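# Transfer top well plate from rack K1 to nest N1

## Task

Lift the top 96-well plate off the stack in rack K1 and set it into plate nest N1 so it lies flat within the nest's locating features, turned so its A1 well (the cut-off corner) is at the nest corner labelled A1. The bottom plate must stay in K1 just as it was. The placement must hold by itself with no robot contact, and the gripper must release the plate and back away at the end.

## Robot and tools

ROBOT. Two five-joint arms, left_arm and right_arm, each ending in a two-finger gripper. The names are labels, not image sides. Joints in column order: waist (turns the arm about a vertical base axis, counterclockwise from above as the angle grows), shoulder, elbow, wrist pitch (these three bend the arm in one vertical plane through the waist axis), and wrist roll (spins the gripper about the finger direction). The hand can tilt toward or away from its own base but cannot point sideways out of that plane. The idle arm may be parked out of the way.

GRIPPER. Fingers point along the gripper's +z and close along its y. Full opening is 84 mm between pads, so a plate can only be taken across its width, on the body above the base flange. Do not drive pads down onto a flange: they can jam and may not free on opening. The reported hand point lies between the pads about 2 cm behind the tips; tips move roughly 10 mm further out as the fingers close.

FRAME. One scene frame for all poses: origin on the tabletop midway between the arms, +z up, +x out across the table, left_arm toward +y. Positions in metres, orientation as a wxyz quaternion. Printed hand positions can be off from the truth, more so when reaching far.

TOOL execute_actions. Argument actions is a list holding one item or nothing. Empty list {"actions": []}: no command, just returns current state. Move: {"actions": [{"rows": [[...]], "steps": N}]} with N from 1 to 15 control steps of 1/30 s (default 15). Each row is one step; if rows are fewer than steps the final row repeats. Wait: {"actions": [{"steps": N}]} with N up to 300; returns once that many steps have elapsed since the previous result, counting your reply time. Optional pictures (boolean) turns camera images on or off; they come by default. A rejected call sends nothing.

ROW LAYOUT. Every row is one flat list of 12 numbers covering both arms even if only one moves: left_arm waist, shoulder, elbow, wrist pitch, wrist roll, opening, then right_arm the same six. The five joint values are absolute target angles in radians in each joint's own space, as shown in Joint positions (not offsets, not Cartesian). Stated ranges: waist -6.283 to 6.283, shoulder -2.059 to 2.094, elbow -3.927 to 0.192, wrist pitch -1.693 to 3.142, wrist roll -6.283 to 6.283. Real limits may sit 0.010 rad either way. A target more than 0.010 rad beyond a range end, and further out than the last reported angle, gets the call refused; a target past the real end is clipped there and the result says "joint sent to its limit" (possibly about an earlier, still-running action). No such line does not prove there is room left. Opening is an absolute value from -1 (closed) to +1 (fully open).

MOTION LIMITS. Joint targets move at most 3.14 rad/s with about 0.16 s to ramp up; an arm's joints are slowed together so they arrive together. Each step the sent target stays within 0.623 rad of the measured angle, and if targets would carry the hand over 70 mm from where it is measured, all are scaled back. Between calls arms keep heading to the last row sent until they settle or a step is HELD; fingers still in motion finish.

GRASPING. grip_measured is the measured finger opening on the command scale. To keep hold, keep commanding a value clearly under it; lower squeezes harder (about 24 N per pad max up to ~6 cm width). -1 gives full force. Resending grip_measured still presses lightly on narrow parts; wider ones may slip. Fast closes can overshoot force. Occasional tugs on a held part or pushes on loose items may occur.

RESULTS. The state line `left_arm: …` | `right_arm: …` gives each hand's end_effector_position, end_effector_quat_wxyz and linear/angular velocities. Joint positions and Joint velocities list per arm the five joints (rad, rad/s) then pad gap (m, m/s; 0.084 when open). "joint command not followed" means the clearance check altered or blocked some joint targets; the rest of the row still ran. HELD marks steps where your row was not sent in full. A TORQUE FAULT means a joint hit its load limit (waist 44, shoulder 44, elbow 26.4, wrist pitch 17.6, wrist roll 17.6 N m, held weight included); that arm backs off slightly, freezes 10 s and drops the rest of the call. MOTOR HOT warns at 65 °C; at 80 °C an OVER-TEMPERATURE FAULT brakes that arm until it cools. Holding loads heats motors.

CAMERAS. cam_high, cam_low, cam_left_wrist, cam_right_wrist, each 672x504, returned in that order. Calibration (K, distortion, T_world_to_cam) is given per camera; wrist camera poses follow their arm's joint readings, and all may be slightly off. zoom_image takes camera (one of the four names) and region [x0, y0, x1, y1] in that camera's pixels, origin top-left, at most 504 by 504, and returns a closer view of its latest image.

TOOL finished_scene. Argument scene is the current scene's number. It ends the scene irreversibly and reports success; the plate must already be resting correctly and released. Sending a reply with no tool call also ends things.

AVOID. Dropping or knocking anything off the table, slips, slams, hard pushes, arms colliding or pressing on each other, disturbing the lower plate, and jamming pads on flanges. Move smoothly and economically.

Each tool is called after "Request:" as name(argument=value, ...), one argument or row to a line, values as JSON.

## Session

Request:
execute_actions(
  actions=[],
)

Scene clock: 0.00 s of 8400.00 s.
left_arm: end_effector_position=(+0.0502, +0.8120, +0.1937) grip_measured=+1.00 end_effector_quat_wxyz=(+0.188, +0.539, +0.723, -0.389) end_effector_velocity=(+0.000, -0.000, -0.000) end_effector_angular_velocity=(-0.001, -0.001, -0.001) | right_arm: end_effector_position=(+0.5978, -0.6689, +0.2290) grip_measured=+1.00 end_effector_quat_wxyz=(+0.143, -0.533, +0.782, -0.291) end_effector_velocity=(+0.000, +0.000, +0.000) end_effector_angular_velocity=(-0.000, -0.000, +0.000)
Joint positions: left_arm=[ 1.265  0.774 -2.058  2.178 -0.479  0.084] | right_arm=[-0.604  0.15  -1.028  0.217  1.428  0.084]
Joint velocities: left_arm=[-0.001  0.001 -0.    -0.     0.001  0.   ] | right_arm=[ 0. -0.  0. -0.  0.  0.]
camera_calibration (this result's frames):
cam_left_wrist: T_world_to_cam=[[0.928132, 0.117564, -0.3532, -0.0444472], [0.34159, -0.646072, 0.682574, 0.442254], [-0.147946, -0.754168, -0.639799, 0.874673], [0, 0, 0, 1]] pos_world=[0.019588, 0.950604, 0.242044]
cam_right_wrist: T_world_to_cam=[[-0.758919, 0.25557, -0.598937, 0.793601], [0.389772, 0.915087, -0.103411, 0.473659], [0.521651, -0.31193, -0.794091, -0.202509], [0, 0, 0, 1]] pos_world=[0.523299, -0.699428, 0.363489]

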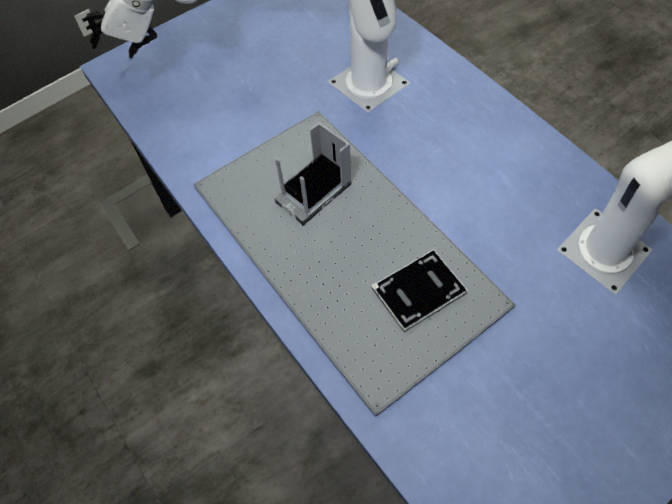

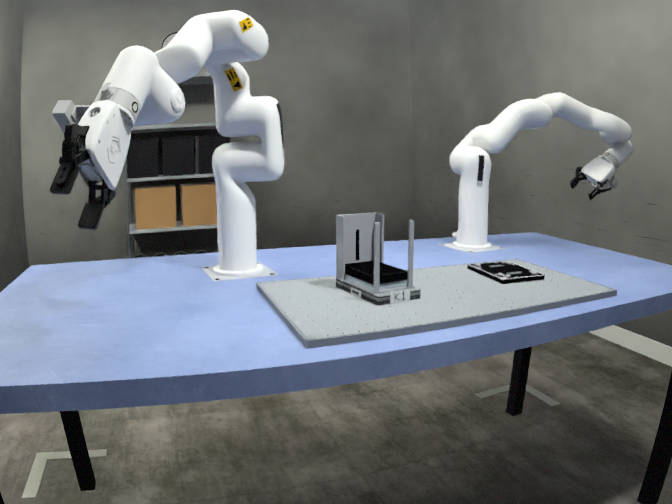

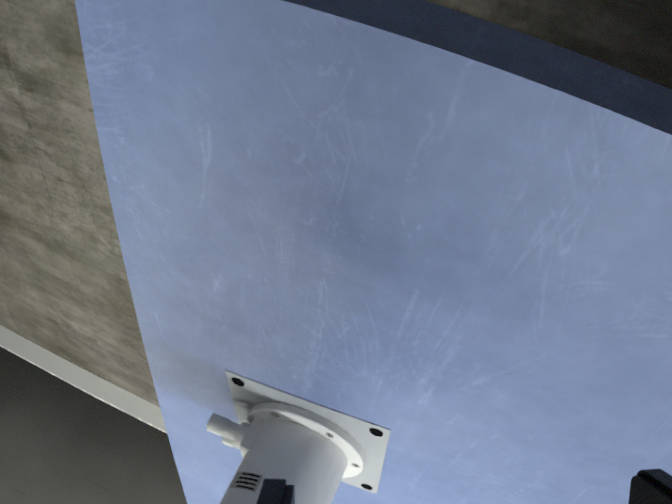

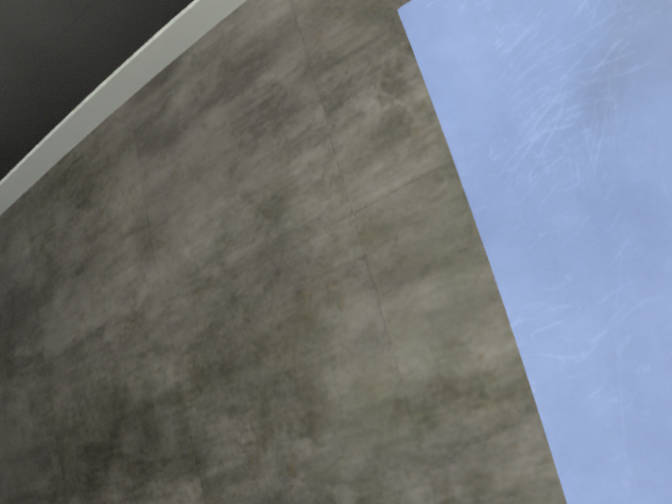

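Request:
zoom_image(
  camera="cam_high",
  region=[260, 115, 370, 235],
)

Request:
zoom_image(
  camera="cam_high",
  region=[360, 235, 480, 340],
)

Request:
zoom_image(
  camera="cam_low",
  region=[325, 205, 435, 315],
)

Region (260, 115, 370, 235) of cam_high's 672x504 image, scaled by 4.200, with more detail than that image has; it fills the left 462 columns of this view, and the rest is white.

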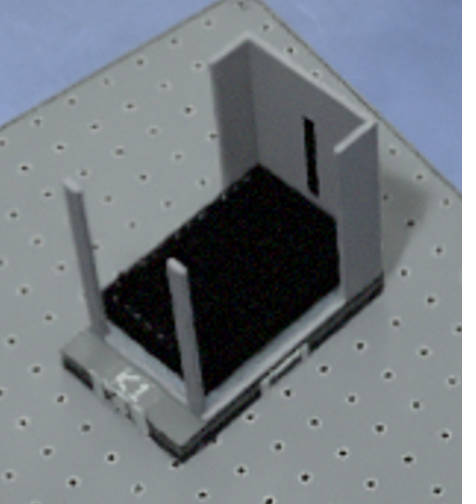

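Region (360, 235, 480, 340) of cam_high's 672x504 image, scaled by 4.200, with more detail than that image has; it fills the top 441 rows of this view, and the rest is white.

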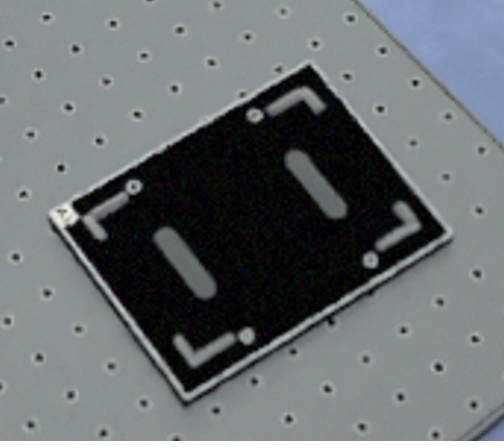

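Region (325, 205, 435, 315) of cam_low's 672x504 image, scaled by 4.582, with more detail than that image has.

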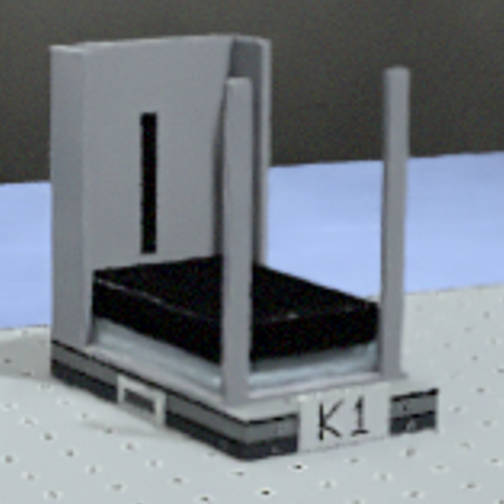

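Request:
execute_actions(
  actions=[
    {"rows": [[1.265,0.774,-2.058,2.178,-0.479,1,0.5446,-0.4168,-0.7966,1.2134,0.4616,1]], "steps": 15},
  ],
  pictures=false,
)

Request:
execute_actions(
  actions=[
    {"steps": 50},
  ],
)

Scene clock: 5.23 s of 8400.00 s.
left_arm: end_effector_position=(+0.0503, +0.8119, +0.1937) grip_measured=+1.00 end_effector_quat_wxyz=(+0.188, +0.539, +0.723, -0.389) end_effector_velocity=(-0.001, +0.000, -0.000) end_effector_angular_velocity=(-0.000, -0.001, +0.003) | right_arm: end_effector_position=(+0.5895, -0.4649, +0.2553) grip_measured=+1.00 end_effector_quat_wxyz=(-0.105, +0.775, -0.586, +0.214) end_effector_velocity=(-0.115, +0.472, +0.002) end_effector_angular_velocity=(-0.264, +0.601, +1.528)
Joint positions: left_arm=[ 1.265  0.774 -2.058  2.178 -0.479  0.084] | right_arm=[-0.279 -0.094 -0.929  0.542  1.103  0.084]
Joint velocities: left_arm=[ 0.003  0.     0.    -0.     0.001  0.   ] | right_arm=[ 0.813 -0.456  0.188  0.807 -0.807  0.   ]
Steps of this call (steps 1 to 90: nothing new was sent; then 1.73 s passed at rest; steps 91 to 105: all 15 steps of this action). Readings (joint positions):
91: left_arm=[1.265 0.774 -2.058 2.178 -0.479] | right_arm=[-0.604 0.150 -1.028 0.217 1.428]
92: left_arm=[1.265 0.774 -2.058 2.178 -0.479] | right_arm=[-0.602 0.148 -1.027 0.220 1.424]
94: left_arm=[1.265 0.774 -2.058 2.178 -0.479] | right_arm=[-0.570 0.117 -1.011 0.259 1.386]
98: left_arm=[1.265 0.774 -2.058 2.178 -0.479] | right_arm=[-0.464 0.028 -0.979 0.359 1.286]
105: the state above

Scene clock: 6.90 s of 8400.00 s.
left_arm: end_effector_position=(+0.0503, +0.8119, +0.1937) grip_measured=+1.00 end_effector_quat_wxyz=(+0.188, +0.539, +0.723, -0.389) end_effector_velocity=(+0.000, +0.000, +0.001) end_effector_angular_velocity=(+0.003, -0.001, -0.000) | right_arm: end_effector_position=(+0.3450, -0.1499, +0.2501) grip_measured=+1.00 end_effector_quat_wxyz=(+0.000, +0.996, +0.085, -0.000) end_effector_velocity=(-0.000, +0.000, -0.000) end_effector_angular_velocity=(-0.001, +0.001, +0.002)
Joint positions: left_arm=[ 1.265  0.774 -2.058  2.178 -0.479  0.084] | right_arm=[ 0.545 -0.417 -0.797  1.213  0.462  0.084]
Joint velocities: left_arm=[ 0.    -0.003 -0.     0.     0.001  0.   ] | right_arm=[ 0.001  0.001  0.     0.    -0.001 -0.   ]
Steps of this call (steps 1 to 45: the robot went on to your last target; steps 46 to 50: nothing new was sent). Readings (joint positions):
1: left_arm=[1.265 0.774 -2.058 2.178 -0.479] | right_arm=[-0.252 -0.109 -0.923 0.569 1.076]
2: left_arm=[1.265 0.774 -2.058 2.178 -0.479] | right_arm=[-0.225 -0.123 -0.917 0.596 1.048]
4: left_arm=[1.265 0.774 -2.058 2.178 -0.479] | right_arm=[-0.169 -0.151 -0.906 0.652 0.994]
8: left_arm=[1.265 0.774 -2.058 2.178 -0.479] | right_arm=[-0.054 -0.199 -0.886 0.755 0.896]
50: the state above
All arms were judged still, so your last target was given up. Only a new action makes them travel on or press farther. Fingers that are still opening or closing keep moving.
camera_calibration (this result's frames):
cam_left_wrist: T_world_to_cam=[[0.928035, 0.11739, -0.353511, -0.0442836], [0.341758, -0.645827, 0.682722, 0.441898], [-0.148162, -0.754405, -0.639469, 0.874739], [0, 0, 0, 1]] pos_world=[0.0196774, 0.950496, 0.242021]
cam_right_wrist: T_world_to_cam=[[0.179622, -0.983692, 0.00924628, -0.179937], [-0.983641, -0.179727, -0.0122258, 0.38634], [0.0136882, -0.006899, -0.999883, 0.380436], [0, 0, 0, 1]] pos_world=[0.407133, -0.104943, 0.386778]

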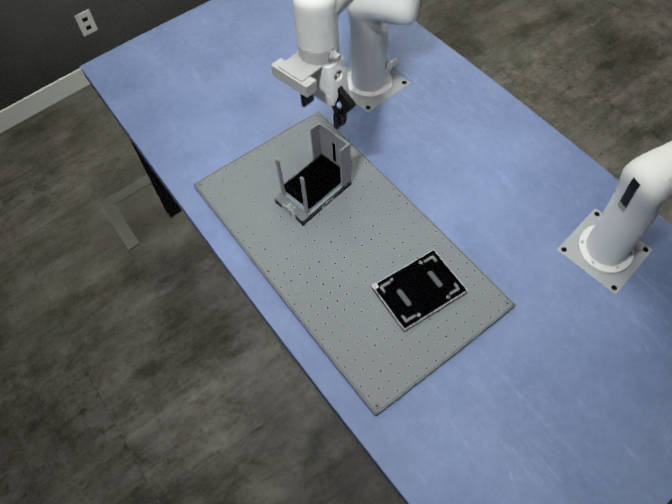

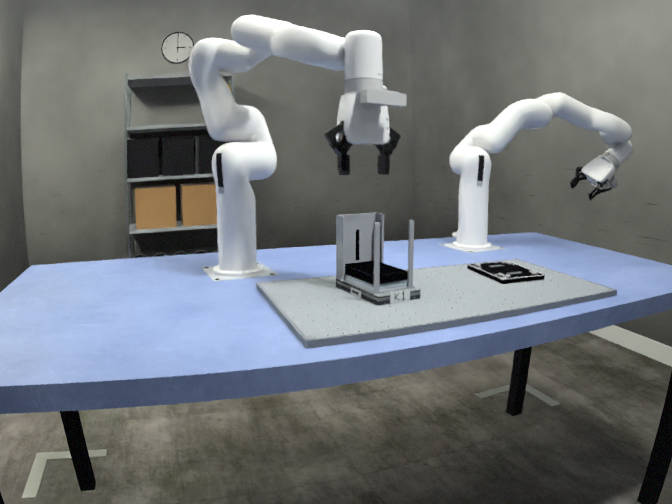

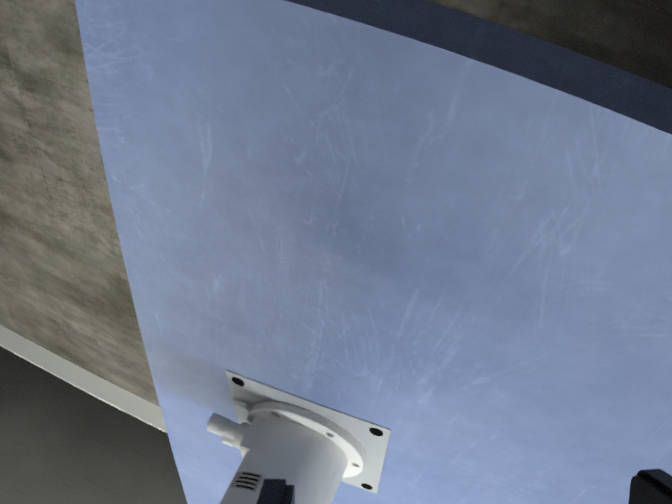

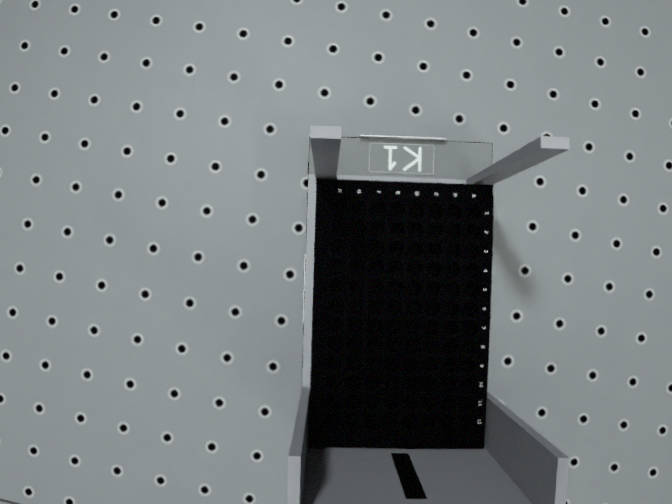

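Request:
zoom_image(
  camera="cam_right_wrist",
  region=[295, 165, 505, 320],
)

Request:
zoom_image(
  camera="cam_right_wrist",
  region=[295, 310, 505, 465],
)

Region (295, 165, 505, 320) of cam_right_wrist's 672x504 image, scaled by 2.400, with more detail than that image has; it fills the top 372 rows of this view, and the rest is white.

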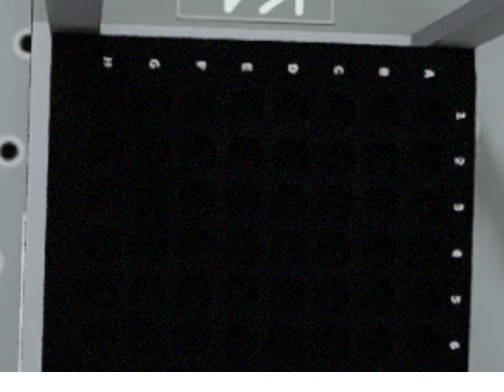

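Region (295, 310, 505, 465) of cam_right_wrist's 672x504 image, scaled by 2.400, with more detail than that image has; it fills the top 372 rows of this view, and the rest is white.

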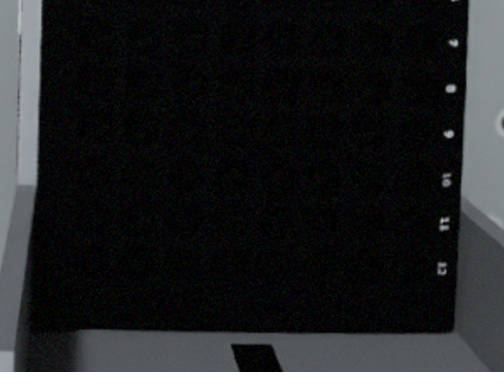

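Request:
execute_actions(
  actions=[
    {"rows": [[1.265,0.774,-2.058,2.178,-0.479,1,0.542,-0.409,-0.7962,1.2052,0.46,1],[1.265,0.774,-2.058,2.178,-0.479,1,0.538,-0.396,-0.7956,1.1916,0.4577,1],[1.265,0.774,-2.058,2.178,-0.479,1,0.533,-0.379,-0.7947,1.1737,0.4545,1],[1.265,0.774,-2.058,2.178,-0.479,1,0.527,-0.36,-0.7938,1.1538,0.451,1],[1.265,0.774,-2.058,2.178,-0.479,1,0.5216,-0.3414,-0.7929,1.1343,0.4474,1],[1.265,0.774,-2.058,2.178,-0.479,1,0.5158,-0.3226,-0.792,1.1146,0.4438,1],[1.265,0.774,-2.058,2.178,-0.479,1,0.51,-0.3038,-0.791,1.0948,0.4402,1],[1.265,0.774,-2.058,2.178,-0.479,1,0.5043,-0.2849,-0.7901,1.075,0.4367,1],[1.265,0.774,-2.058,2.178,-0.479,1,0.4985,-0.2661,-0.7892,1.0553,0.4331,1],[1.265,0.774,-2.058,2.178,-0.479,1,0.4928,-0.2472,-0.7882,1.0354,0.4296,1],[1.265,0.774,-2.058,2.178,-0.479,1,0.487,-0.2284,-0.7873,1.0157,0.426,1],[1.265,0.774,-2.058,2.178,-0.479,1,0.487,-0.2168,-0.774,0.9909,0.426,1],[1.265,0.774,-2.058,2.178,-0.479,1,0.487,-0.2053,-0.7608,0.9661,0.426,1],[1.265,0.774,-2.058,2.178,-0.479,1,0.487,-0.1937,-0.7475,0.9412,0.426,1],[1.265,0.774,-2.058,2.178,-0.479,1,0.487,-0.1822,-0.7343,0.9164,0.426,1]], "steps": 15},
  ],
  pictures=false,
)

Request:
execute_actions(
  actions=[
    {"rows": [[1.265,0.774,-2.058,2.178,-0.479,1,0.487,-0.1706,-0.721,0.8916,0.426,1],[1.265,0.774,-2.058,2.178,-0.479,1,0.487,-0.1566,-0.7112,0.8678,0.426,1],[1.265,0.774,-2.058,2.178,-0.479,1,0.487,-0.1426,-0.7013,0.8439,0.426,1],[1.265,0.774,-2.058,2.178,-0.479,1,0.487,-0.1286,-0.6915,0.8201,0.426,1],[1.265,0.774,-2.058,2.178,-0.479,1,0.487,-0.1146,-0.6816,0.7962,0.426,1],[1.265,0.774,-2.058,2.178,-0.479,1,0.487,-0.0991,-0.6746,0.7737,0.426,1],[1.265,0.774,-2.058,2.178,-0.479,1,0.487,-0.0858,-0.6686,0.7544,0.426,1],[1.265,0.774,-2.058,2.178,-0.479,1,0.487,-0.0747,-0.6635,0.7382,0.426,1],[1.265,0.774,-2.058,2.178,-0.479,1,0.487,-0.0647,-0.659,0.7237,0.426,1],[1.265,0.774,-2.058,2.178,-0.479,1,0.487,-0.057,-0.6555,0.7125,0.426,1],[1.265,0.774,-2.058,2.178,-0.479,1,0.487,-0.0514,-0.653,0.7044,0.426,1],[1.265,0.774,-2.058,2.178,-0.479,1,0.487,-0.0481,-0.6515,0.6996,0.426,1]], "steps": 15},
  ],
  pictures=false,
)

Request:
execute_actions(
  actions=[
    {"steps": 14},
  ],
)

Request:
zoom_image(
  camera="cam_right_wrist",
  region=[250, 250, 672, 504],
)

Request:
zoom_image(
  camera="cam_low",
  region=[325, 205, 435, 315],
)

Scene clock: 19.73 s of 8400.00 s.
left_arm: end_effector_position=(+0.0503, +0.8119, +0.1937) grip_measured=+1.00 end_effector_quat_wxyz=(+0.188, +0.539, +0.723, -0.389) end_effector_velocity=(+0.001, -0.000, -0.001) end_effector_angular_velocity=(-0.001, +0.000, -0.002) | right_arm: end_effector_position=(+0.3872, -0.1459, +0.1850) grip_measured=+1.00 end_effector_quat_wxyz=(-0.000, +0.997, +0.074, +0.000) end_effector_velocity=(+0.035, +0.002, -0.220) end_effector_angular_velocity=(-0.002, +0.003, -0.014)
Joint positions: left_arm=[ 1.265  0.774 -2.058  2.178 -0.479  0.084] | right_arm=[ 0.49  -0.226 -0.774  0.999  0.428  0.084]
Joint velocities: left_arm=[-0.002  0.001  0.     0.     0.    -0.   ] | right_arm=[-0.045  0.391  0.289 -0.677 -0.03  -0.   ]
Steps of this call (steps 1 to 90: nothing new was sent; then 9.33 s passed at rest; steps 91 to 105: all 15 steps of this action). Readings (joint positions):
91: left_arm=[1.265 0.774 -2.058 2.178 -0.479] | right_arm=[0.545 -0.417 -0.797 1.213 0.462]
92: left_arm=[1.265 0.774 -2.058 2.178 -0.479] | right_arm=[0.544 -0.416 -0.797 1.212 0.461]
94: left_arm=[1.265 0.774 -2.058 2.178 -0.479] | right_arm=[0.541 -0.405 -0.797 1.199 0.459]
98: left_arm=[1.265 0.774 -2.058 2.178 -0.479] | right_arm=[0.523 -0.346 -0.793 1.139 0.448]
105: the state above

Scene clock: 20.23 s of 8400.00 s.
left_arm: end_effector_position=(+0.0503, +0.8119, +0.1937) grip_measured=+1.00 end_effector_quat_wxyz=(+0.188, +0.539, +0.723, -0.389) end_effector_velocity=(-0.000, +0.000, +0.000) end_effector_angular_velocity=(+0.000, -0.000, +0.000) | right_arm: end_effector_position=(+0.3880, -0.1466, +0.0920) grip_measured=+1.00 end_effector_quat_wxyz=(+0.001, +0.997, +0.074, -0.001) end_effector_velocity=(+0.004, +0.002, -0.031) end_effector_angular_velocity=(+0.011, -0.018, -0.000)
Joint positions: left_arm=[ 1.265  0.774 -2.058  2.178 -0.479  0.084] | right_arm=[ 0.487 -0.053 -0.653  0.709  0.426  0.084]
Joint velocities: left_arm=[ 0. -0. -0.  0.  0. -0.] | right_arm=[-0.001  0.073  0.032 -0.126 -0.     0.   ]
Steps of this call (steps 1 to 15: all 15 steps of this action). Readings (joint positions):
1: left_arm=[1.265 0.774 -2.058 2.178 -0.479] | right_arm=[0.488 -0.213 -0.764 0.976 0.427]
2: left_arm=[1.265 0.774 -2.058 2.178 -0.479] | right_arm=[0.488 -0.201 -0.752 0.953 0.427]
4: left_arm=[1.265 0.774 -2.058 2.178 -0.479] | right_arm=[0.488 -0.176 -0.728 0.905 0.426]
8: left_arm=[1.265 0.774 -2.058 2.178 -0.479] | right_arm=[0.487 -0.121 -0.688 0.810 0.426]
15: the state above

Scene clock: 20.70 s of 8400.00 s.
left_arm: end_effector_position=(+0.0503, +0.8119, +0.1937) grip_measured=+1.00 end_effector_quat_wxyz=(+0.188, +0.539, +0.723, -0.389) end_effector_velocity=(-0.000, +0.000, -0.000) end_effector_angular_velocity=(+0.000, +0.001, +0.002) | right_arm: end_effector_position=(+0.3885, -0.1463, +0.0903) grip_measured=+1.00 end_effector_quat_wxyz=(-0.000, +0.997, +0.074, +0.000) end_effector_velocity=(-0.001, -0.000, -0.001) end_effector_angular_velocity=(-0.001, +0.002, -0.000)
Joint positions: left_arm=[ 1.265  0.774 -2.058  2.178 -0.479  0.084] | right_arm=[ 0.487 -0.048 -0.652  0.7    0.426  0.084]
Joint velocities: left_arm=[ 0.001  0.    -0.     0.    -0.002  0.   ] | right_arm=[-0.     0.001  0.001 -0.    -0.    -0.   ]
Steps of this call (steps 1 to 14: the robot went on to your last target). Readings (joint positions):
1: left_arm=[1.265 0.774 -2.058 2.178 -0.479] | right_arm=[0.487 -0.051 -0.653 0.705 0.426]
2: left_arm=[1.265 0.774 -2.058 2.178 -0.479] | right_arm=[0.487 -0.050 -0.653 0.703 0.426]
4: left_arm=[1.265 0.774 -2.058 2.178 -0.479] | right_arm=[0.487 -0.050 -0.653 0.701 0.426]
8: left_arm=[1.265 0.774 -2.058 2.178 -0.479] | right_arm=[0.487 -0.049 -0.652 0.700 0.426]
14: the state above
camera_calibration (this result's frames):
cam_left_wrist: T_world_to_cam=[[0.928035, 0.117391, -0.353511, -0.0442837], [0.341758, -0.645827, 0.682722, 0.441898], [-0.148162, -0.754405, -0.639469, 0.874739], [0, 0, 0, 1]] pos_world=[0.0196774, 0.950496, 0.242021]
cam_right_wrist: T_world_to_cam=[[0.158024, -0.987393, 0.00909845, -0.174787], [-0.987338, -0.158131, -0.0125592, 0.432512], [0.0138396, -0.0069986, -0.99988, 0.219974], [0, 0, 0, 1]] pos_world=[0.451612, -0.10265, 0.22697]

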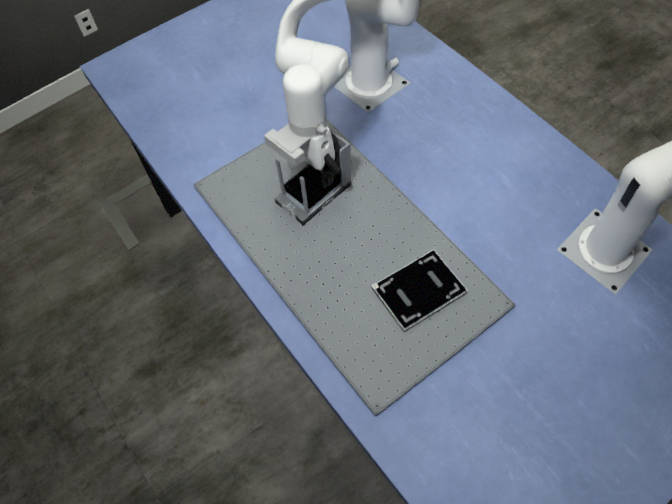

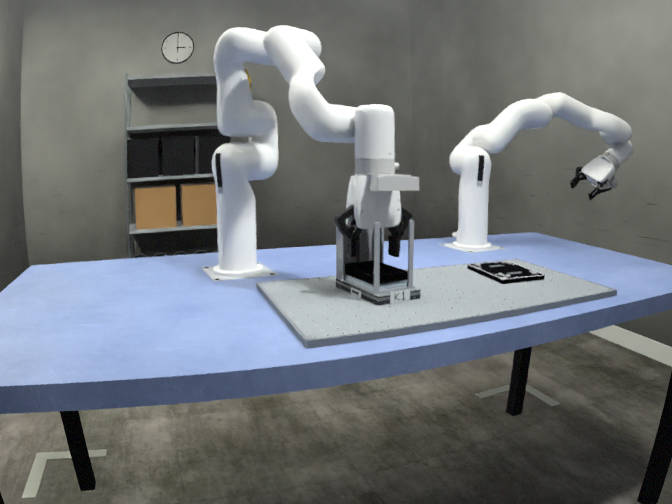

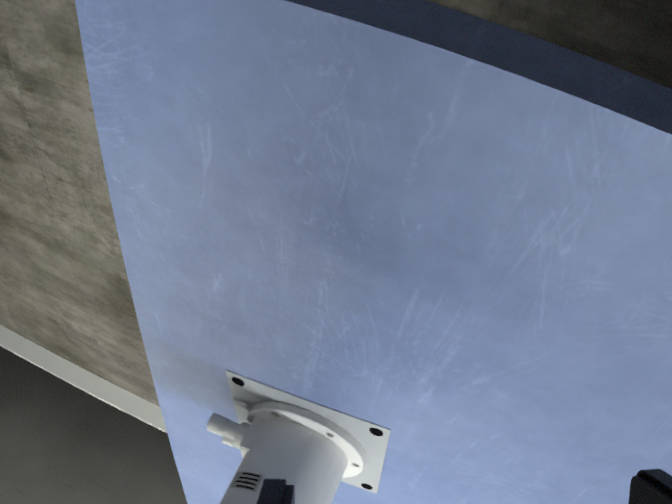

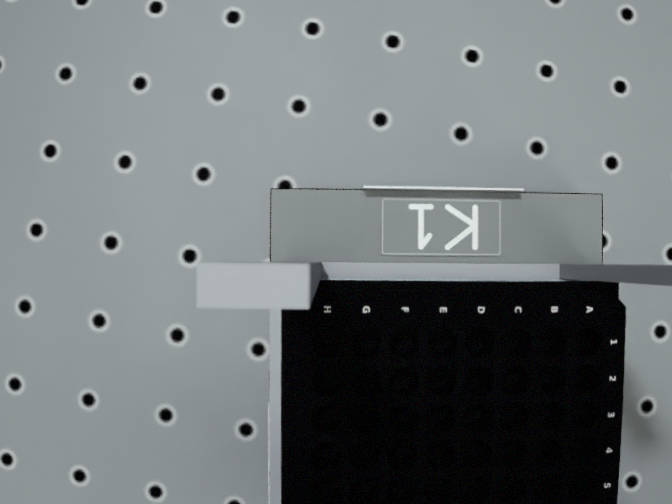

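Region (250, 250, 672, 504) of cam_right_wrist's 672x504 image, scaled by 1.194, with more detail than that image has; it fills the top 303 rows of this view, and the rest is white.

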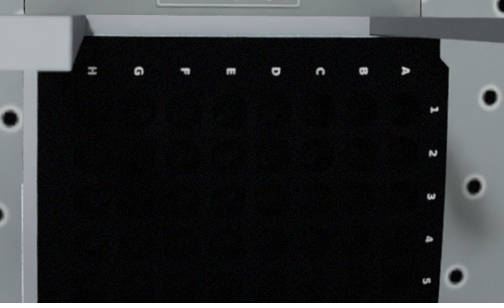

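Region (325, 205, 435, 315) of cam_low's 672x504 image, scaled by 4.582, with more detail than that image has.

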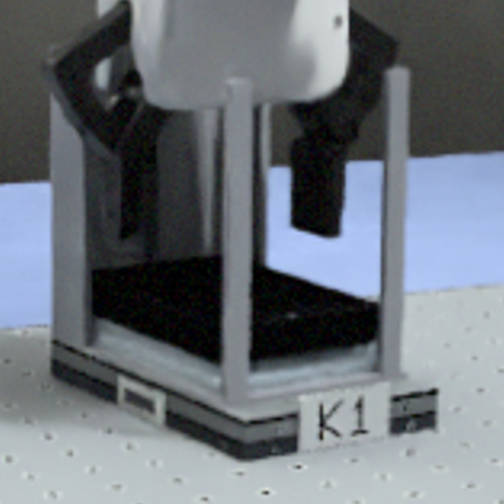

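Request:
execute_actions(
  actions=[
    {"rows": [[1.265,0.774,-2.058,2.178,-0.479,1,0.4896,-0.047,-0.6484,0.6954,0.4286,1],[1.265,0.774,-2.058,2.178,-0.479,1,0.4896,-0.042,-0.647,0.689,0.4286,1],[1.265,0.774,-2.058,2.178,-0.479,1,0.4896,-0.037,-0.6457,0.6827,0.4286,1],[1.265,0.774,-2.058,2.178,-0.479,1,0.4896,-0.032,-0.6443,0.6763,0.4286,1],[1.265,0.774,-2.058,2.178,-0.479,1,0.4896,-0.027,-0.643,0.67,0.4286,1],[1.265,0.774,-2.058,2.178,-0.479,1,0.4896,-0.022,-0.6416,0.6636,0.4286,1],[1.265,0.774,-2.058,2.178,-0.479,1,0.4896,-0.017,-0.6403,0.6573,0.4286,1],[1.265,0.774,-2.058,2.178,-0.479,1,0.4896,-0.012,-0.6389,0.6509,0.4286,1],[1.265,0.774,-2.058,2.178,-0.479,1,0.4896,-0.007,-0.6376,0.6446,0.4286,1],[1.265,0.774,-2.058,2.178,-0.479,1,0.4896,-0.002,-0.6362,0.6382,0.4286,1],[1.265,0.774,-2.058,2.178,-0.479,1,0.4896,0.003,-0.6349,0.6319,0.4286,1],[1.265,0.774,-2.058,2.178,-0.479,1,0.4896,0.008,-0.6335,0.6255,0.4286,1],[1.265,0.774,-2.058,2.178,-0.479,1,0.4896,0.013,-0.6322,0.6192,0.4286,1],[1.265,0.774,-2.058,2.178,-0.479,1,0.4896,0.017,-0.6311,0.6141,0.4286,1],[1.265,0.774,-2.058,2.178,-0.479,1,0.4896,0.02,-0.6303,0.6103,0.4286,1]], "steps": 15},
  ],
  pictures=false,
)

Request:
execute_actions(
  actions=[
    {"steps": 10},
  ],
)

Request:
zoom_image(
  camera="cam_low",
  region=[325, 205, 435, 315],
)

Scene clock: 27.43 s of 8400.00 s.
left_arm: end_effector_position=(+0.0503, +0.8119, +0.1937) grip_measured=+1.00 end_effector_quat_wxyz=(+0.188, +0.539, +0.723, -0.389) end_effector_velocity=(+0.000, -0.000, -0.000) end_effector_angular_velocity=(-0.001, -0.000, -0.001) | right_arm: end_effector_position=(+0.3875, -0.1457, +0.0675) grip_measured=+1.00 end_effector_quat_wxyz=(+0.000, +0.997, +0.074, -0.000) end_effector_velocity=(-0.002, -0.001, -0.055) end_effector_angular_velocity=(-0.002, +0.003, -0.000)
Joint positions: left_arm=[ 1.265  0.774 -2.058  2.178 -0.479  0.084] | right_arm=[ 0.49   0.007 -0.634  0.627  0.429  0.084]
Joint velocities: left_arm=[-0.001  0.001  0.    -0.     0.    -0.   ] | right_arm=[-0.     0.141  0.038 -0.175  0.     0.   ]
Steps of this call (steps 1 to 15: the robot went on to your last target; steps 16 to 90: nothing new was sent; then 3.23 s passed at rest; steps 91 to 105: all 15 steps of this action). Readings (joint positions):
91: left_arm=[1.265 0.774 -2.058 2.178 -0.479] | right_arm=[0.487 -0.048 -0.651 0.700 0.426]
92: left_arm=[1.265 0.774 -2.058 2.178 -0.479] | right_arm=[0.487 -0.048 -0.651 0.699 0.427]
94: left_arm=[1.265 0.774 -2.058 2.178 -0.479] | right_arm=[0.489 -0.045 -0.649 0.692 0.428]
98: left_arm=[1.265 0.774 -2.058 2.178 -0.479] | right_arm=[0.490 -0.027 -0.643 0.670 0.428]
105: the state above

Scene clock: 27.77 s of 8400.00 s.
left_arm: end_effector_position=(+0.0503, +0.8119, +0.1937) grip_measured=+1.00 end_effector_quat_wxyz=(+0.188, +0.539, +0.723, -0.389) end_effector_velocity=(+0.001, -0.000, -0.000) end_effector_angular_velocity=(+0.000, -0.000, -0.001) | right_arm: end_effector_position=(+0.3875, -0.1457, +0.0629) grip_measured=+1.00 end_effector_quat_wxyz=(-0.000, +0.997, +0.074, +0.000) end_effector_velocity=(-0.001, -0.000, -0.001) end_effector_angular_velocity=(-0.001, +0.001, +0.000)
Joint positions: left_arm=[ 1.265  0.774 -2.058  2.178 -0.479  0.084] | right_arm=[ 0.49   0.02  -0.631  0.61   0.429  0.084]
Joint velocities: left_arm=[-0.001 -0.     0.    -0.     0.    -0.   ] | right_arm=[ 0.     0.002  0.002 -0.002  0.     0.   ]
Steps of this call (steps 1 to 10: the robot went on to your last target). Readings (joint positions):
1: left_arm=[1.265 0.774 -2.058 2.178 -0.479] | right_arm=[0.490 0.012 -0.632 0.621 0.429]
2: left_arm=[1.265 0.774 -2.058 2.178 -0.479] | right_arm=[0.490 0.015 -0.631 0.617 0.429]
4: left_arm=[1.265 0.774 -2.058 2.178 -0.479] | right_arm=[0.490 0.019 -0.630 0.613 0.429]
8: left_arm=[1.265 0.774 -2.058 2.178 -0.479] | right_arm=[0.490 0.019 -0.631 0.611 0.429]
10: the state above
camera_calibration (this result's frames):
cam_left_wrist: T_world_to_cam=[[0.928035, 0.117391, -0.353511, -0.0442838], [0.341758, -0.645827, 0.682722, 0.441898], [-0.148162, -0.754405, -0.63947, 0.874739], [0, 0, 0, 1]] pos_world=[0.0196774, 0.950496, 0.242021]
cam_right_wrist: T_world_to_cam=[[0.158008, -0.987396, 0.00904054, -0.173816], [-0.987339, -0.158115, -0.0126872, 0.431262], [0.0139567, -0.0069214, -0.999879, 0.192567], [0, 0, 0, 1]] pos_world=[0.450579, -0.102104, 0.199586]

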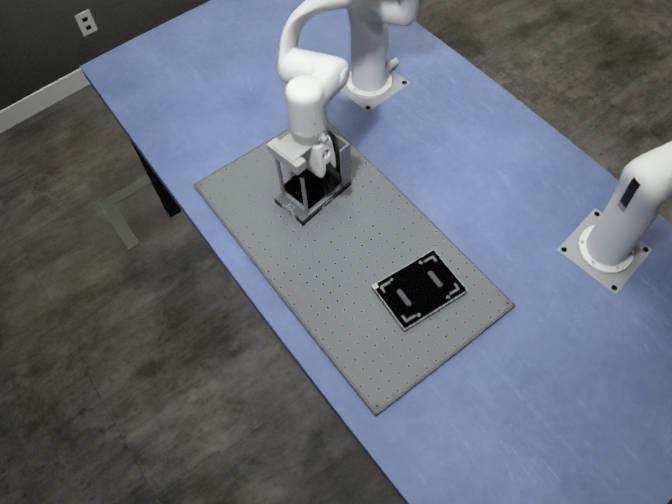

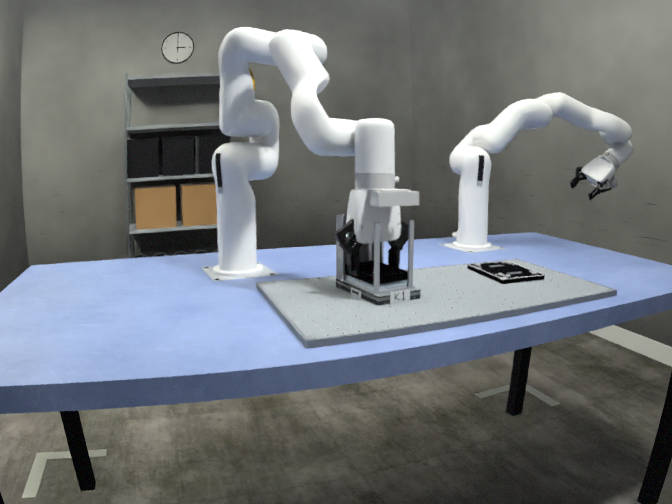

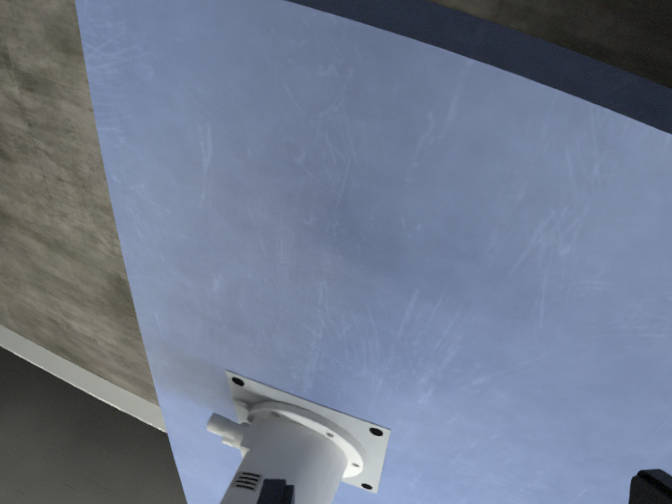

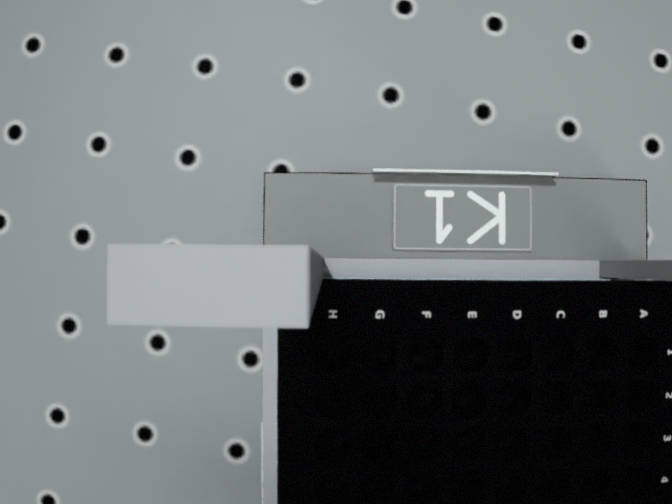

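Region (325, 205, 435, 315) of cam_low's 672x504 image, scaled by 4.582, with more detail than that image has.

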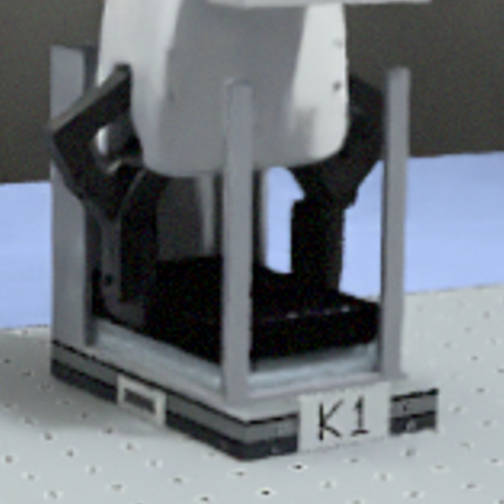

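Request:
execute_actions(
  actions=[
    {"rows": [[1.265,0.774,-2.058,2.178,-0.479,1,0.4886,0.02,-0.6303,0.6103,0.4276,1],[1.265,0.774,-2.058,2.178,-0.479,1,0.4886,0.02,-0.6303,0.6103,0.4276,0.95],[1.265,0.774,-2.058,2.178,-0.479,1,0.4886,0.02,-0.6303,0.6103,0.4276,0.9],[1.265,0.774,-2.058,2.178,-0.479,1,0.4886,0.02,-0.6303,0.6103,0.4276,0.85],[1.265,0.774,-2.058,2.178,-0.479,1,0.4886,0.02,-0.6303,0.6103,0.4276,0.8],[1.265,0.774,-2.058,2.178,-0.479,1,0.4886,0.02,-0.6303,0.6103,0.4276,0.7],[1.265,0.774,-2.058,2.178,-0.479,1,0.4886,0.02,-0.6303,0.6103,0.4276,0.55],[1.265,0.774,-2.058,2.178,-0.479,1,0.4886,0.02,-0.6303,0.6103,0.4276,0.35],[1.265,0.774,-2.058,2.178,-0.479,1,0.4886,0.02,-0.6303,0.6103,0.4276,0.1],[1.265,0.774,-2.058,2.178,-0.479,1,0.4886,0.02,-0.6303,0.6103,0.4276,-0.2],[1.265,0.774,-2.058,2.178,-0.479,1,0.4886,0.02,-0.6303,0.6103,0.4276,-0.5]], "steps": 15},
  ],
  pictures=false,
)

Request:
execute_actions(
  actions=[
    {"rows": [[1.265,0.774,-2.058,2.178,-0.479,1,0.4886,0.0162,-0.6313,0.6151,0.4276,-0.5],[1.265,0.774,-2.058,2.178,-0.479,1,0.4886,0.0111,-0.6327,0.6216,0.4276,-0.5],[1.265,0.774,-2.058,2.178,-0.479,1,0.4886,0.0035,-0.6348,0.6313,0.4276,-0.5],[1.265,0.774,-2.058,2.178,-0.479,1,0.4886,-0.0055,-0.6372,0.6426,0.4276,-0.5],[1.265,0.774,-2.058,2.178,-0.479,1,0.4886,-0.0144,-0.6396,0.6539,0.4276,-0.5],[1.265,0.774,-2.058,2.178,-0.479,1,0.4886,-0.0245,-0.6423,0.6669,0.4276,-0.5],[1.265,0.774,-2.058,2.178,-0.479,1,0.4886,-0.0373,-0.6458,0.683,0.4276,-0.5],[1.265,0.774,-2.058,2.178,-0.479,1,0.4886,-0.05,-0.6492,0.6992,0.4276,-0.5],[1.265,0.774,-2.058,2.178,-0.479,1,0.4886,-0.0611,-0.6542,0.7153,0.4276,-0.5],[1.265,0.774,-2.058,2.178,-0.479,1,0.4886,-0.0722,-0.6592,0.7314,0.4276,-0.5],[1.265,0.774,-2.058,2.178,-0.479,1,0.4886,-0.0833,-0.6643,0.7476,0.4276,-0.5],[1.265,0.774,-2.058,2.178,-0.479,1,0.4886,-0.0944,-0.6693,0.7637,0.4276,-0.5],[1.265,0.774,-2.058,2.178,-0.479,1,0.4886,-0.1055,-0.6743,0.7798,0.4276,-0.5],[1.265,0.774,-2.058,2.178,-0.479,1,0.4886,-0.1166,-0.6793,0.7959,0.4276,-0.5],[1.265,0.774,-2.058,2.178,-0.479,1,0.4886,-0.126,-0.6859,0.8118,0.4276,-0.5]], "steps": 15},
  ],
  pictures=false,
)

Request:
execute_actions(
  actions=[
    {"rows": [[1.265,0.774,-2.058,2.178,-0.479,1,0.4886,-0.1353,-0.6925,0.8278,0.4276,-0.5],[1.265,0.774,-2.058,2.178,-0.479,1,0.4886,-0.1447,-0.699,0.8437,0.4276,-0.5],[1.265,0.774,-2.058,2.178,-0.479,1,0.4886,-0.154,-0.7056,0.8596,0.4276,-0.5],[1.265,0.774,-2.058,2.178,-0.479,1,0.4886,-0.1634,-0.7122,0.8756,0.4276,-0.5],[1.265,0.774,-2.058,2.178,-0.479,1,0.4886,-0.1727,-0.7188,0.8915,0.4276,-0.5],[1.265,0.774,-2.058,2.178,-0.479,1,0.4886,-0.1799,-0.7271,0.907,0.4276,-0.5],[1.265,0.774,-2.058,2.178,-0.479,1,0.4886,-0.1872,-0.7354,0.9226,0.4276,-0.5],[1.265,0.774,-2.058,2.178,-0.479,1,0.4886,-0.1944,-0.7437,0.9381,0.4276,-0.5],[1.265,0.774,-2.058,2.178,-0.479,1,0.4886,-0.2017,-0.752,0.9537,0.4276,-0.5],[1.265,0.774,-2.058,2.178,-0.479,1,0.4886,-0.2089,-0.7603,0.9692,0.4276,-0.5],[1.265,0.774,-2.058,2.178,-0.479,1,0.4886,-0.2161,-0.7686,0.9847,0.4276,-0.5],[1.265,0.774,-2.058,2.178,-0.479,1,0.4886,-0.2234,-0.7769,1.0003,0.4276,-0.5],[1.265,0.774,-2.058,2.178,-0.479,1,0.4886,-0.2277,-0.7819,1.0096,0.4276,-0.5],[1.265,0.774,-2.058,2.178,-0.479,1,0.4886,-0.2306,-0.7852,1.0158,0.4276,-0.5]], "steps": 15},
  ],
  pictures=false,
)

Request:
execute_actions(
  actions=[
    {"steps": 8},
  ],
)

Scene clock: 40.33 s of 8400.00 s.
left_arm: end_effector_position=(+0.0503, +0.8119, +0.1937) grip_measured=+1.00 end_effector_quat_wxyz=(+0.188, +0.539, +0.723, -0.389) end_effector_velocity=(+0.000, +0.000, +0.001) end_effector_angular_velocity=(+0.002, -0.001, -0.001) | right_arm: end_effector_position=(+0.3876, -0.1459, +0.0628) grip_measured=+0.93 end_effector_quat_wxyz=(-0.000, +0.997, +0.074, +0.000) end_effector_velocity=(-0.000, -0.000, -0.000) end_effector_angular_velocity=(-0.000, +0.000, -0.000)
Joint positions: left_arm=[ 1.265  0.774 -2.058  2.178 -0.479  0.084] | right_arm=[ 0.489  0.02  -0.631  0.61   0.428  0.082]
Joint velocities: left_arm=[-0.    -0.002 -0.    -0.     0.001 -0.   ] | right_arm=[-0.  0.  0. -0. -0.  0.]
Steps of this call (steps 1 to 30: the robot went on to your last target; steps 31 to 90: nothing new was sent; then 9.07 s passed at rest; steps 91 to 105: all 15 steps of this action). Readings (joint positions):
91: left_arm=[1.265 0.774 -2.058 2.178 -0.479] | right_arm=[0.490 0.020 -0.630 0.610 0.429]
92: left_arm=[1.265 0.774 -2.058 2.178 -0.479] | right_arm=[0.489 0.020 -0.630 0.610 0.428]
94: left_arm=[1.265 0.774 -2.058 2.178 -0.479] | right_arm=[0.489 0.020 -0.631 0.610 0.428]
98: left_arm=[1.265 0.774 -2.058 2.178 -0.479] | right_arm=[0.489 0.020 -0.631 0.610 0.428]
105: the state above

Scene clock: 40.83 s of 8400.00 s.
left_arm: end_effector_position=(+0.0503, +0.8119, +0.1937) grip_measured=+1.00 end_effector_quat_wxyz=(+0.188, +0.539, +0.723, -0.389) end_effector_velocity=(+0.000, -0.000, +0.000) end_effector_angular_velocity=(+0.000, +0.000, -0.000) | right_arm: end_effector_position=(+0.3876, -0.1460, +0.1082) grip_measured=+0.93 end_effector_quat_wxyz=(+0.000, +0.997, +0.074, -0.000) end_effector_velocity=(-0.000, -0.000, +0.149) end_effector_angular_velocity=(+0.002, -0.004, -0.000)
Joint positions: left_arm=[ 1.265  0.774 -2.058  2.178 -0.479  0.084] | right_arm=[ 0.489 -0.091 -0.667  0.759  0.428  0.082]
Joint velocities: left_arm=[-0. -0.  0. -0. -0.  0.] | right_arm=[-0.    -0.331 -0.148  0.474  0.    -0.   ]
Steps of this call (steps 1 to 15: all 15 steps of this action). Readings (joint positions):
1: left_arm=[1.265 0.774 -2.058 2.178 -0.479] | right_arm=[0.489 0.020 -0.631 0.610 0.428]
2: left_arm=[1.265 0.774 -2.058 2.178 -0.479] | right_arm=[0.489 0.019 -0.631 0.611 0.428]
4: left_arm=[1.265 0.774 -2.058 2.178 -0.479] | right_arm=[0.489 0.015 -0.632 0.618 0.428]
8: left_arm=[1.265 0.774 -2.058 2.178 -0.479] | right_arm=[0.489 -0.014 -0.639 0.654 0.428]
15: the state above

Scene clock: 41.33 s of 8400.00 s.
left_arm: end_effector_position=(+0.0503, +0.8119, +0.1937) grip_measured=+1.00 end_effector_quat_wxyz=(+0.188, +0.539, +0.723, -0.389) end_effector_velocity=(-0.000, +0.000, +0.000) end_effector_angular_velocity=(+0.001, +0.001, +0.001) | right_arm: end_effector_position=(+0.3885, -0.1460, +0.1828) grip_measured=+0.93 end_effector_quat_wxyz=(-0.000, +0.997, +0.074, +0.001) end_effector_velocity=(+0.018, +0.003, +0.137) end_effector_angular_velocity=(+0.044, -0.068, -0.017)
Joint positions: left_arm=[ 1.265  0.774 -2.058  2.178 -0.479  0.084] | right_arm=[ 0.488 -0.22  -0.773  0.991  0.427  0.082]
Joint velocities: left_arm=[ 0.001 -0.001  0.     0.    -0.001  0.   ] | right_arm=[-0.017 -0.183 -0.221  0.324 -0.     0.   ]
Steps of this call (steps 1 to 15: all 15 steps of this action). Readings (joint positions):
1: left_arm=[1.265 0.774 -2.058 2.178 -0.479] | right_arm=[0.489 -0.102 -0.673 0.775 0.428]
2: left_arm=[1.265 0.774 -2.058 2.178 -0.479] | right_arm=[0.489 -0.112 -0.678 0.791 0.428]
4: left_arm=[1.265 0.774 -2.058 2.178 -0.479] | right_arm=[0.489 -0.132 -0.690 0.823 0.428]
8: left_arm=[1.265 0.774 -2.058 2.178 -0.479] | right_arm=[0.489 -0.168 -0.717 0.886 0.428]
15: the state above

Scene clock: 41.60 s of 8400.00 s.
left_arm: end_effector_position=(+0.0503, +0.8119, +0.1937) grip_measured=+1.00 end_effector_quat_wxyz=(+0.188, +0.539, +0.723, -0.389) end_effector_velocity=(+0.000, -0.000, +0.000) end_effector_angular_velocity=(+0.000, -0.002, -0.002) | right_arm: end_effector_position=(+0.3875, -0.1464, +0.1895) grip_measured=+0.93 end_effector_quat_wxyz=(+0.000, +0.997, +0.074, -0.000) end_effector_velocity=(-0.001, +0.001, +0.002) end_effector_angular_velocity=(-0.001, +0.002, +0.004)
Joint positions: left_arm=[ 1.265  0.774 -2.058  2.178 -0.479  0.084] | right_arm=[ 0.488 -0.23  -0.784  1.015  0.428  0.082]
Joint velocities: left_arm=[-0.001 -0.     0.    -0.     0.002  0.   ] | right_arm=[ 0.004 -0.003 -0.004  0.008 -0.    -0.   ]
Steps of this call (steps 1 to 8: the robot went on to your last target). Readings (joint positions):
1: left_arm=[1.265 0.774 -2.058 2.178 -0.479] | right_arm=[0.487 -0.225 -0.779 1.000 0.427]
2: left_arm=[1.265 0.774 -2.058 2.178 -0.479] | right_arm=[0.487 -0.228 -0.783 1.006 0.427]
4: left_arm=[1.265 0.774 -2.058 2.178 -0.479] | right_arm=[0.487 -0.230 -0.785 1.012 0.427]
8: the state above
camera_calibration (this result's frames):
cam_left_wrist: T_world_to_cam=[[0.928035, 0.11739, -0.353511, -0.0442837], [0.341758, -0.645827, 0.682722, 0.441898], [-0.148162, -0.754405, -0.63947, 0.874739], [0, 0, 0, 1]] pos_world=[0.0196774, 0.950496, 0.242021]
cam_right_wrist: T_world_to_cam=[[0.157555, -0.987463, 0.00965127, -0.175616], [-0.987429, -0.15766, -0.0113108, 0.432607], [0.0126906, -0.00774787, -0.999889, 0.319542], [0, 0, 0, 1]] pos_world=[0.450782, -0.102734, 0.326095]

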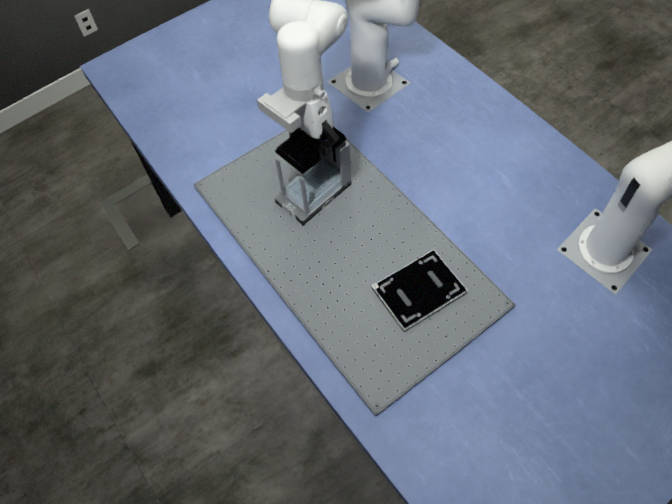

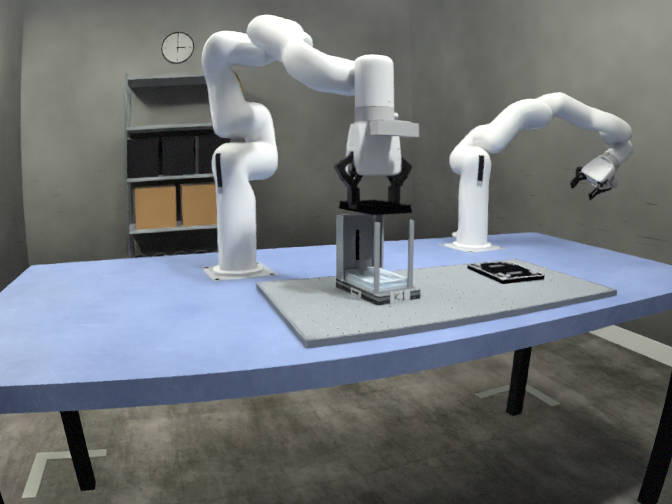

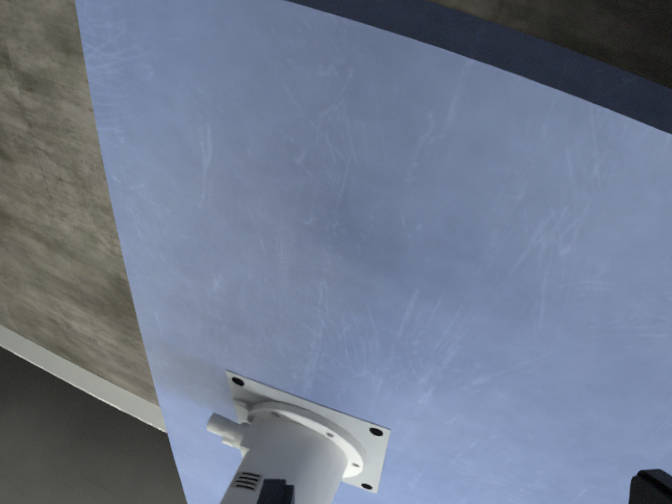

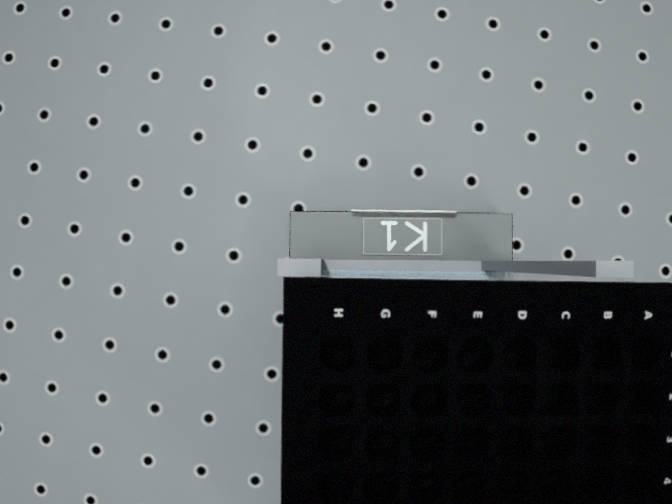

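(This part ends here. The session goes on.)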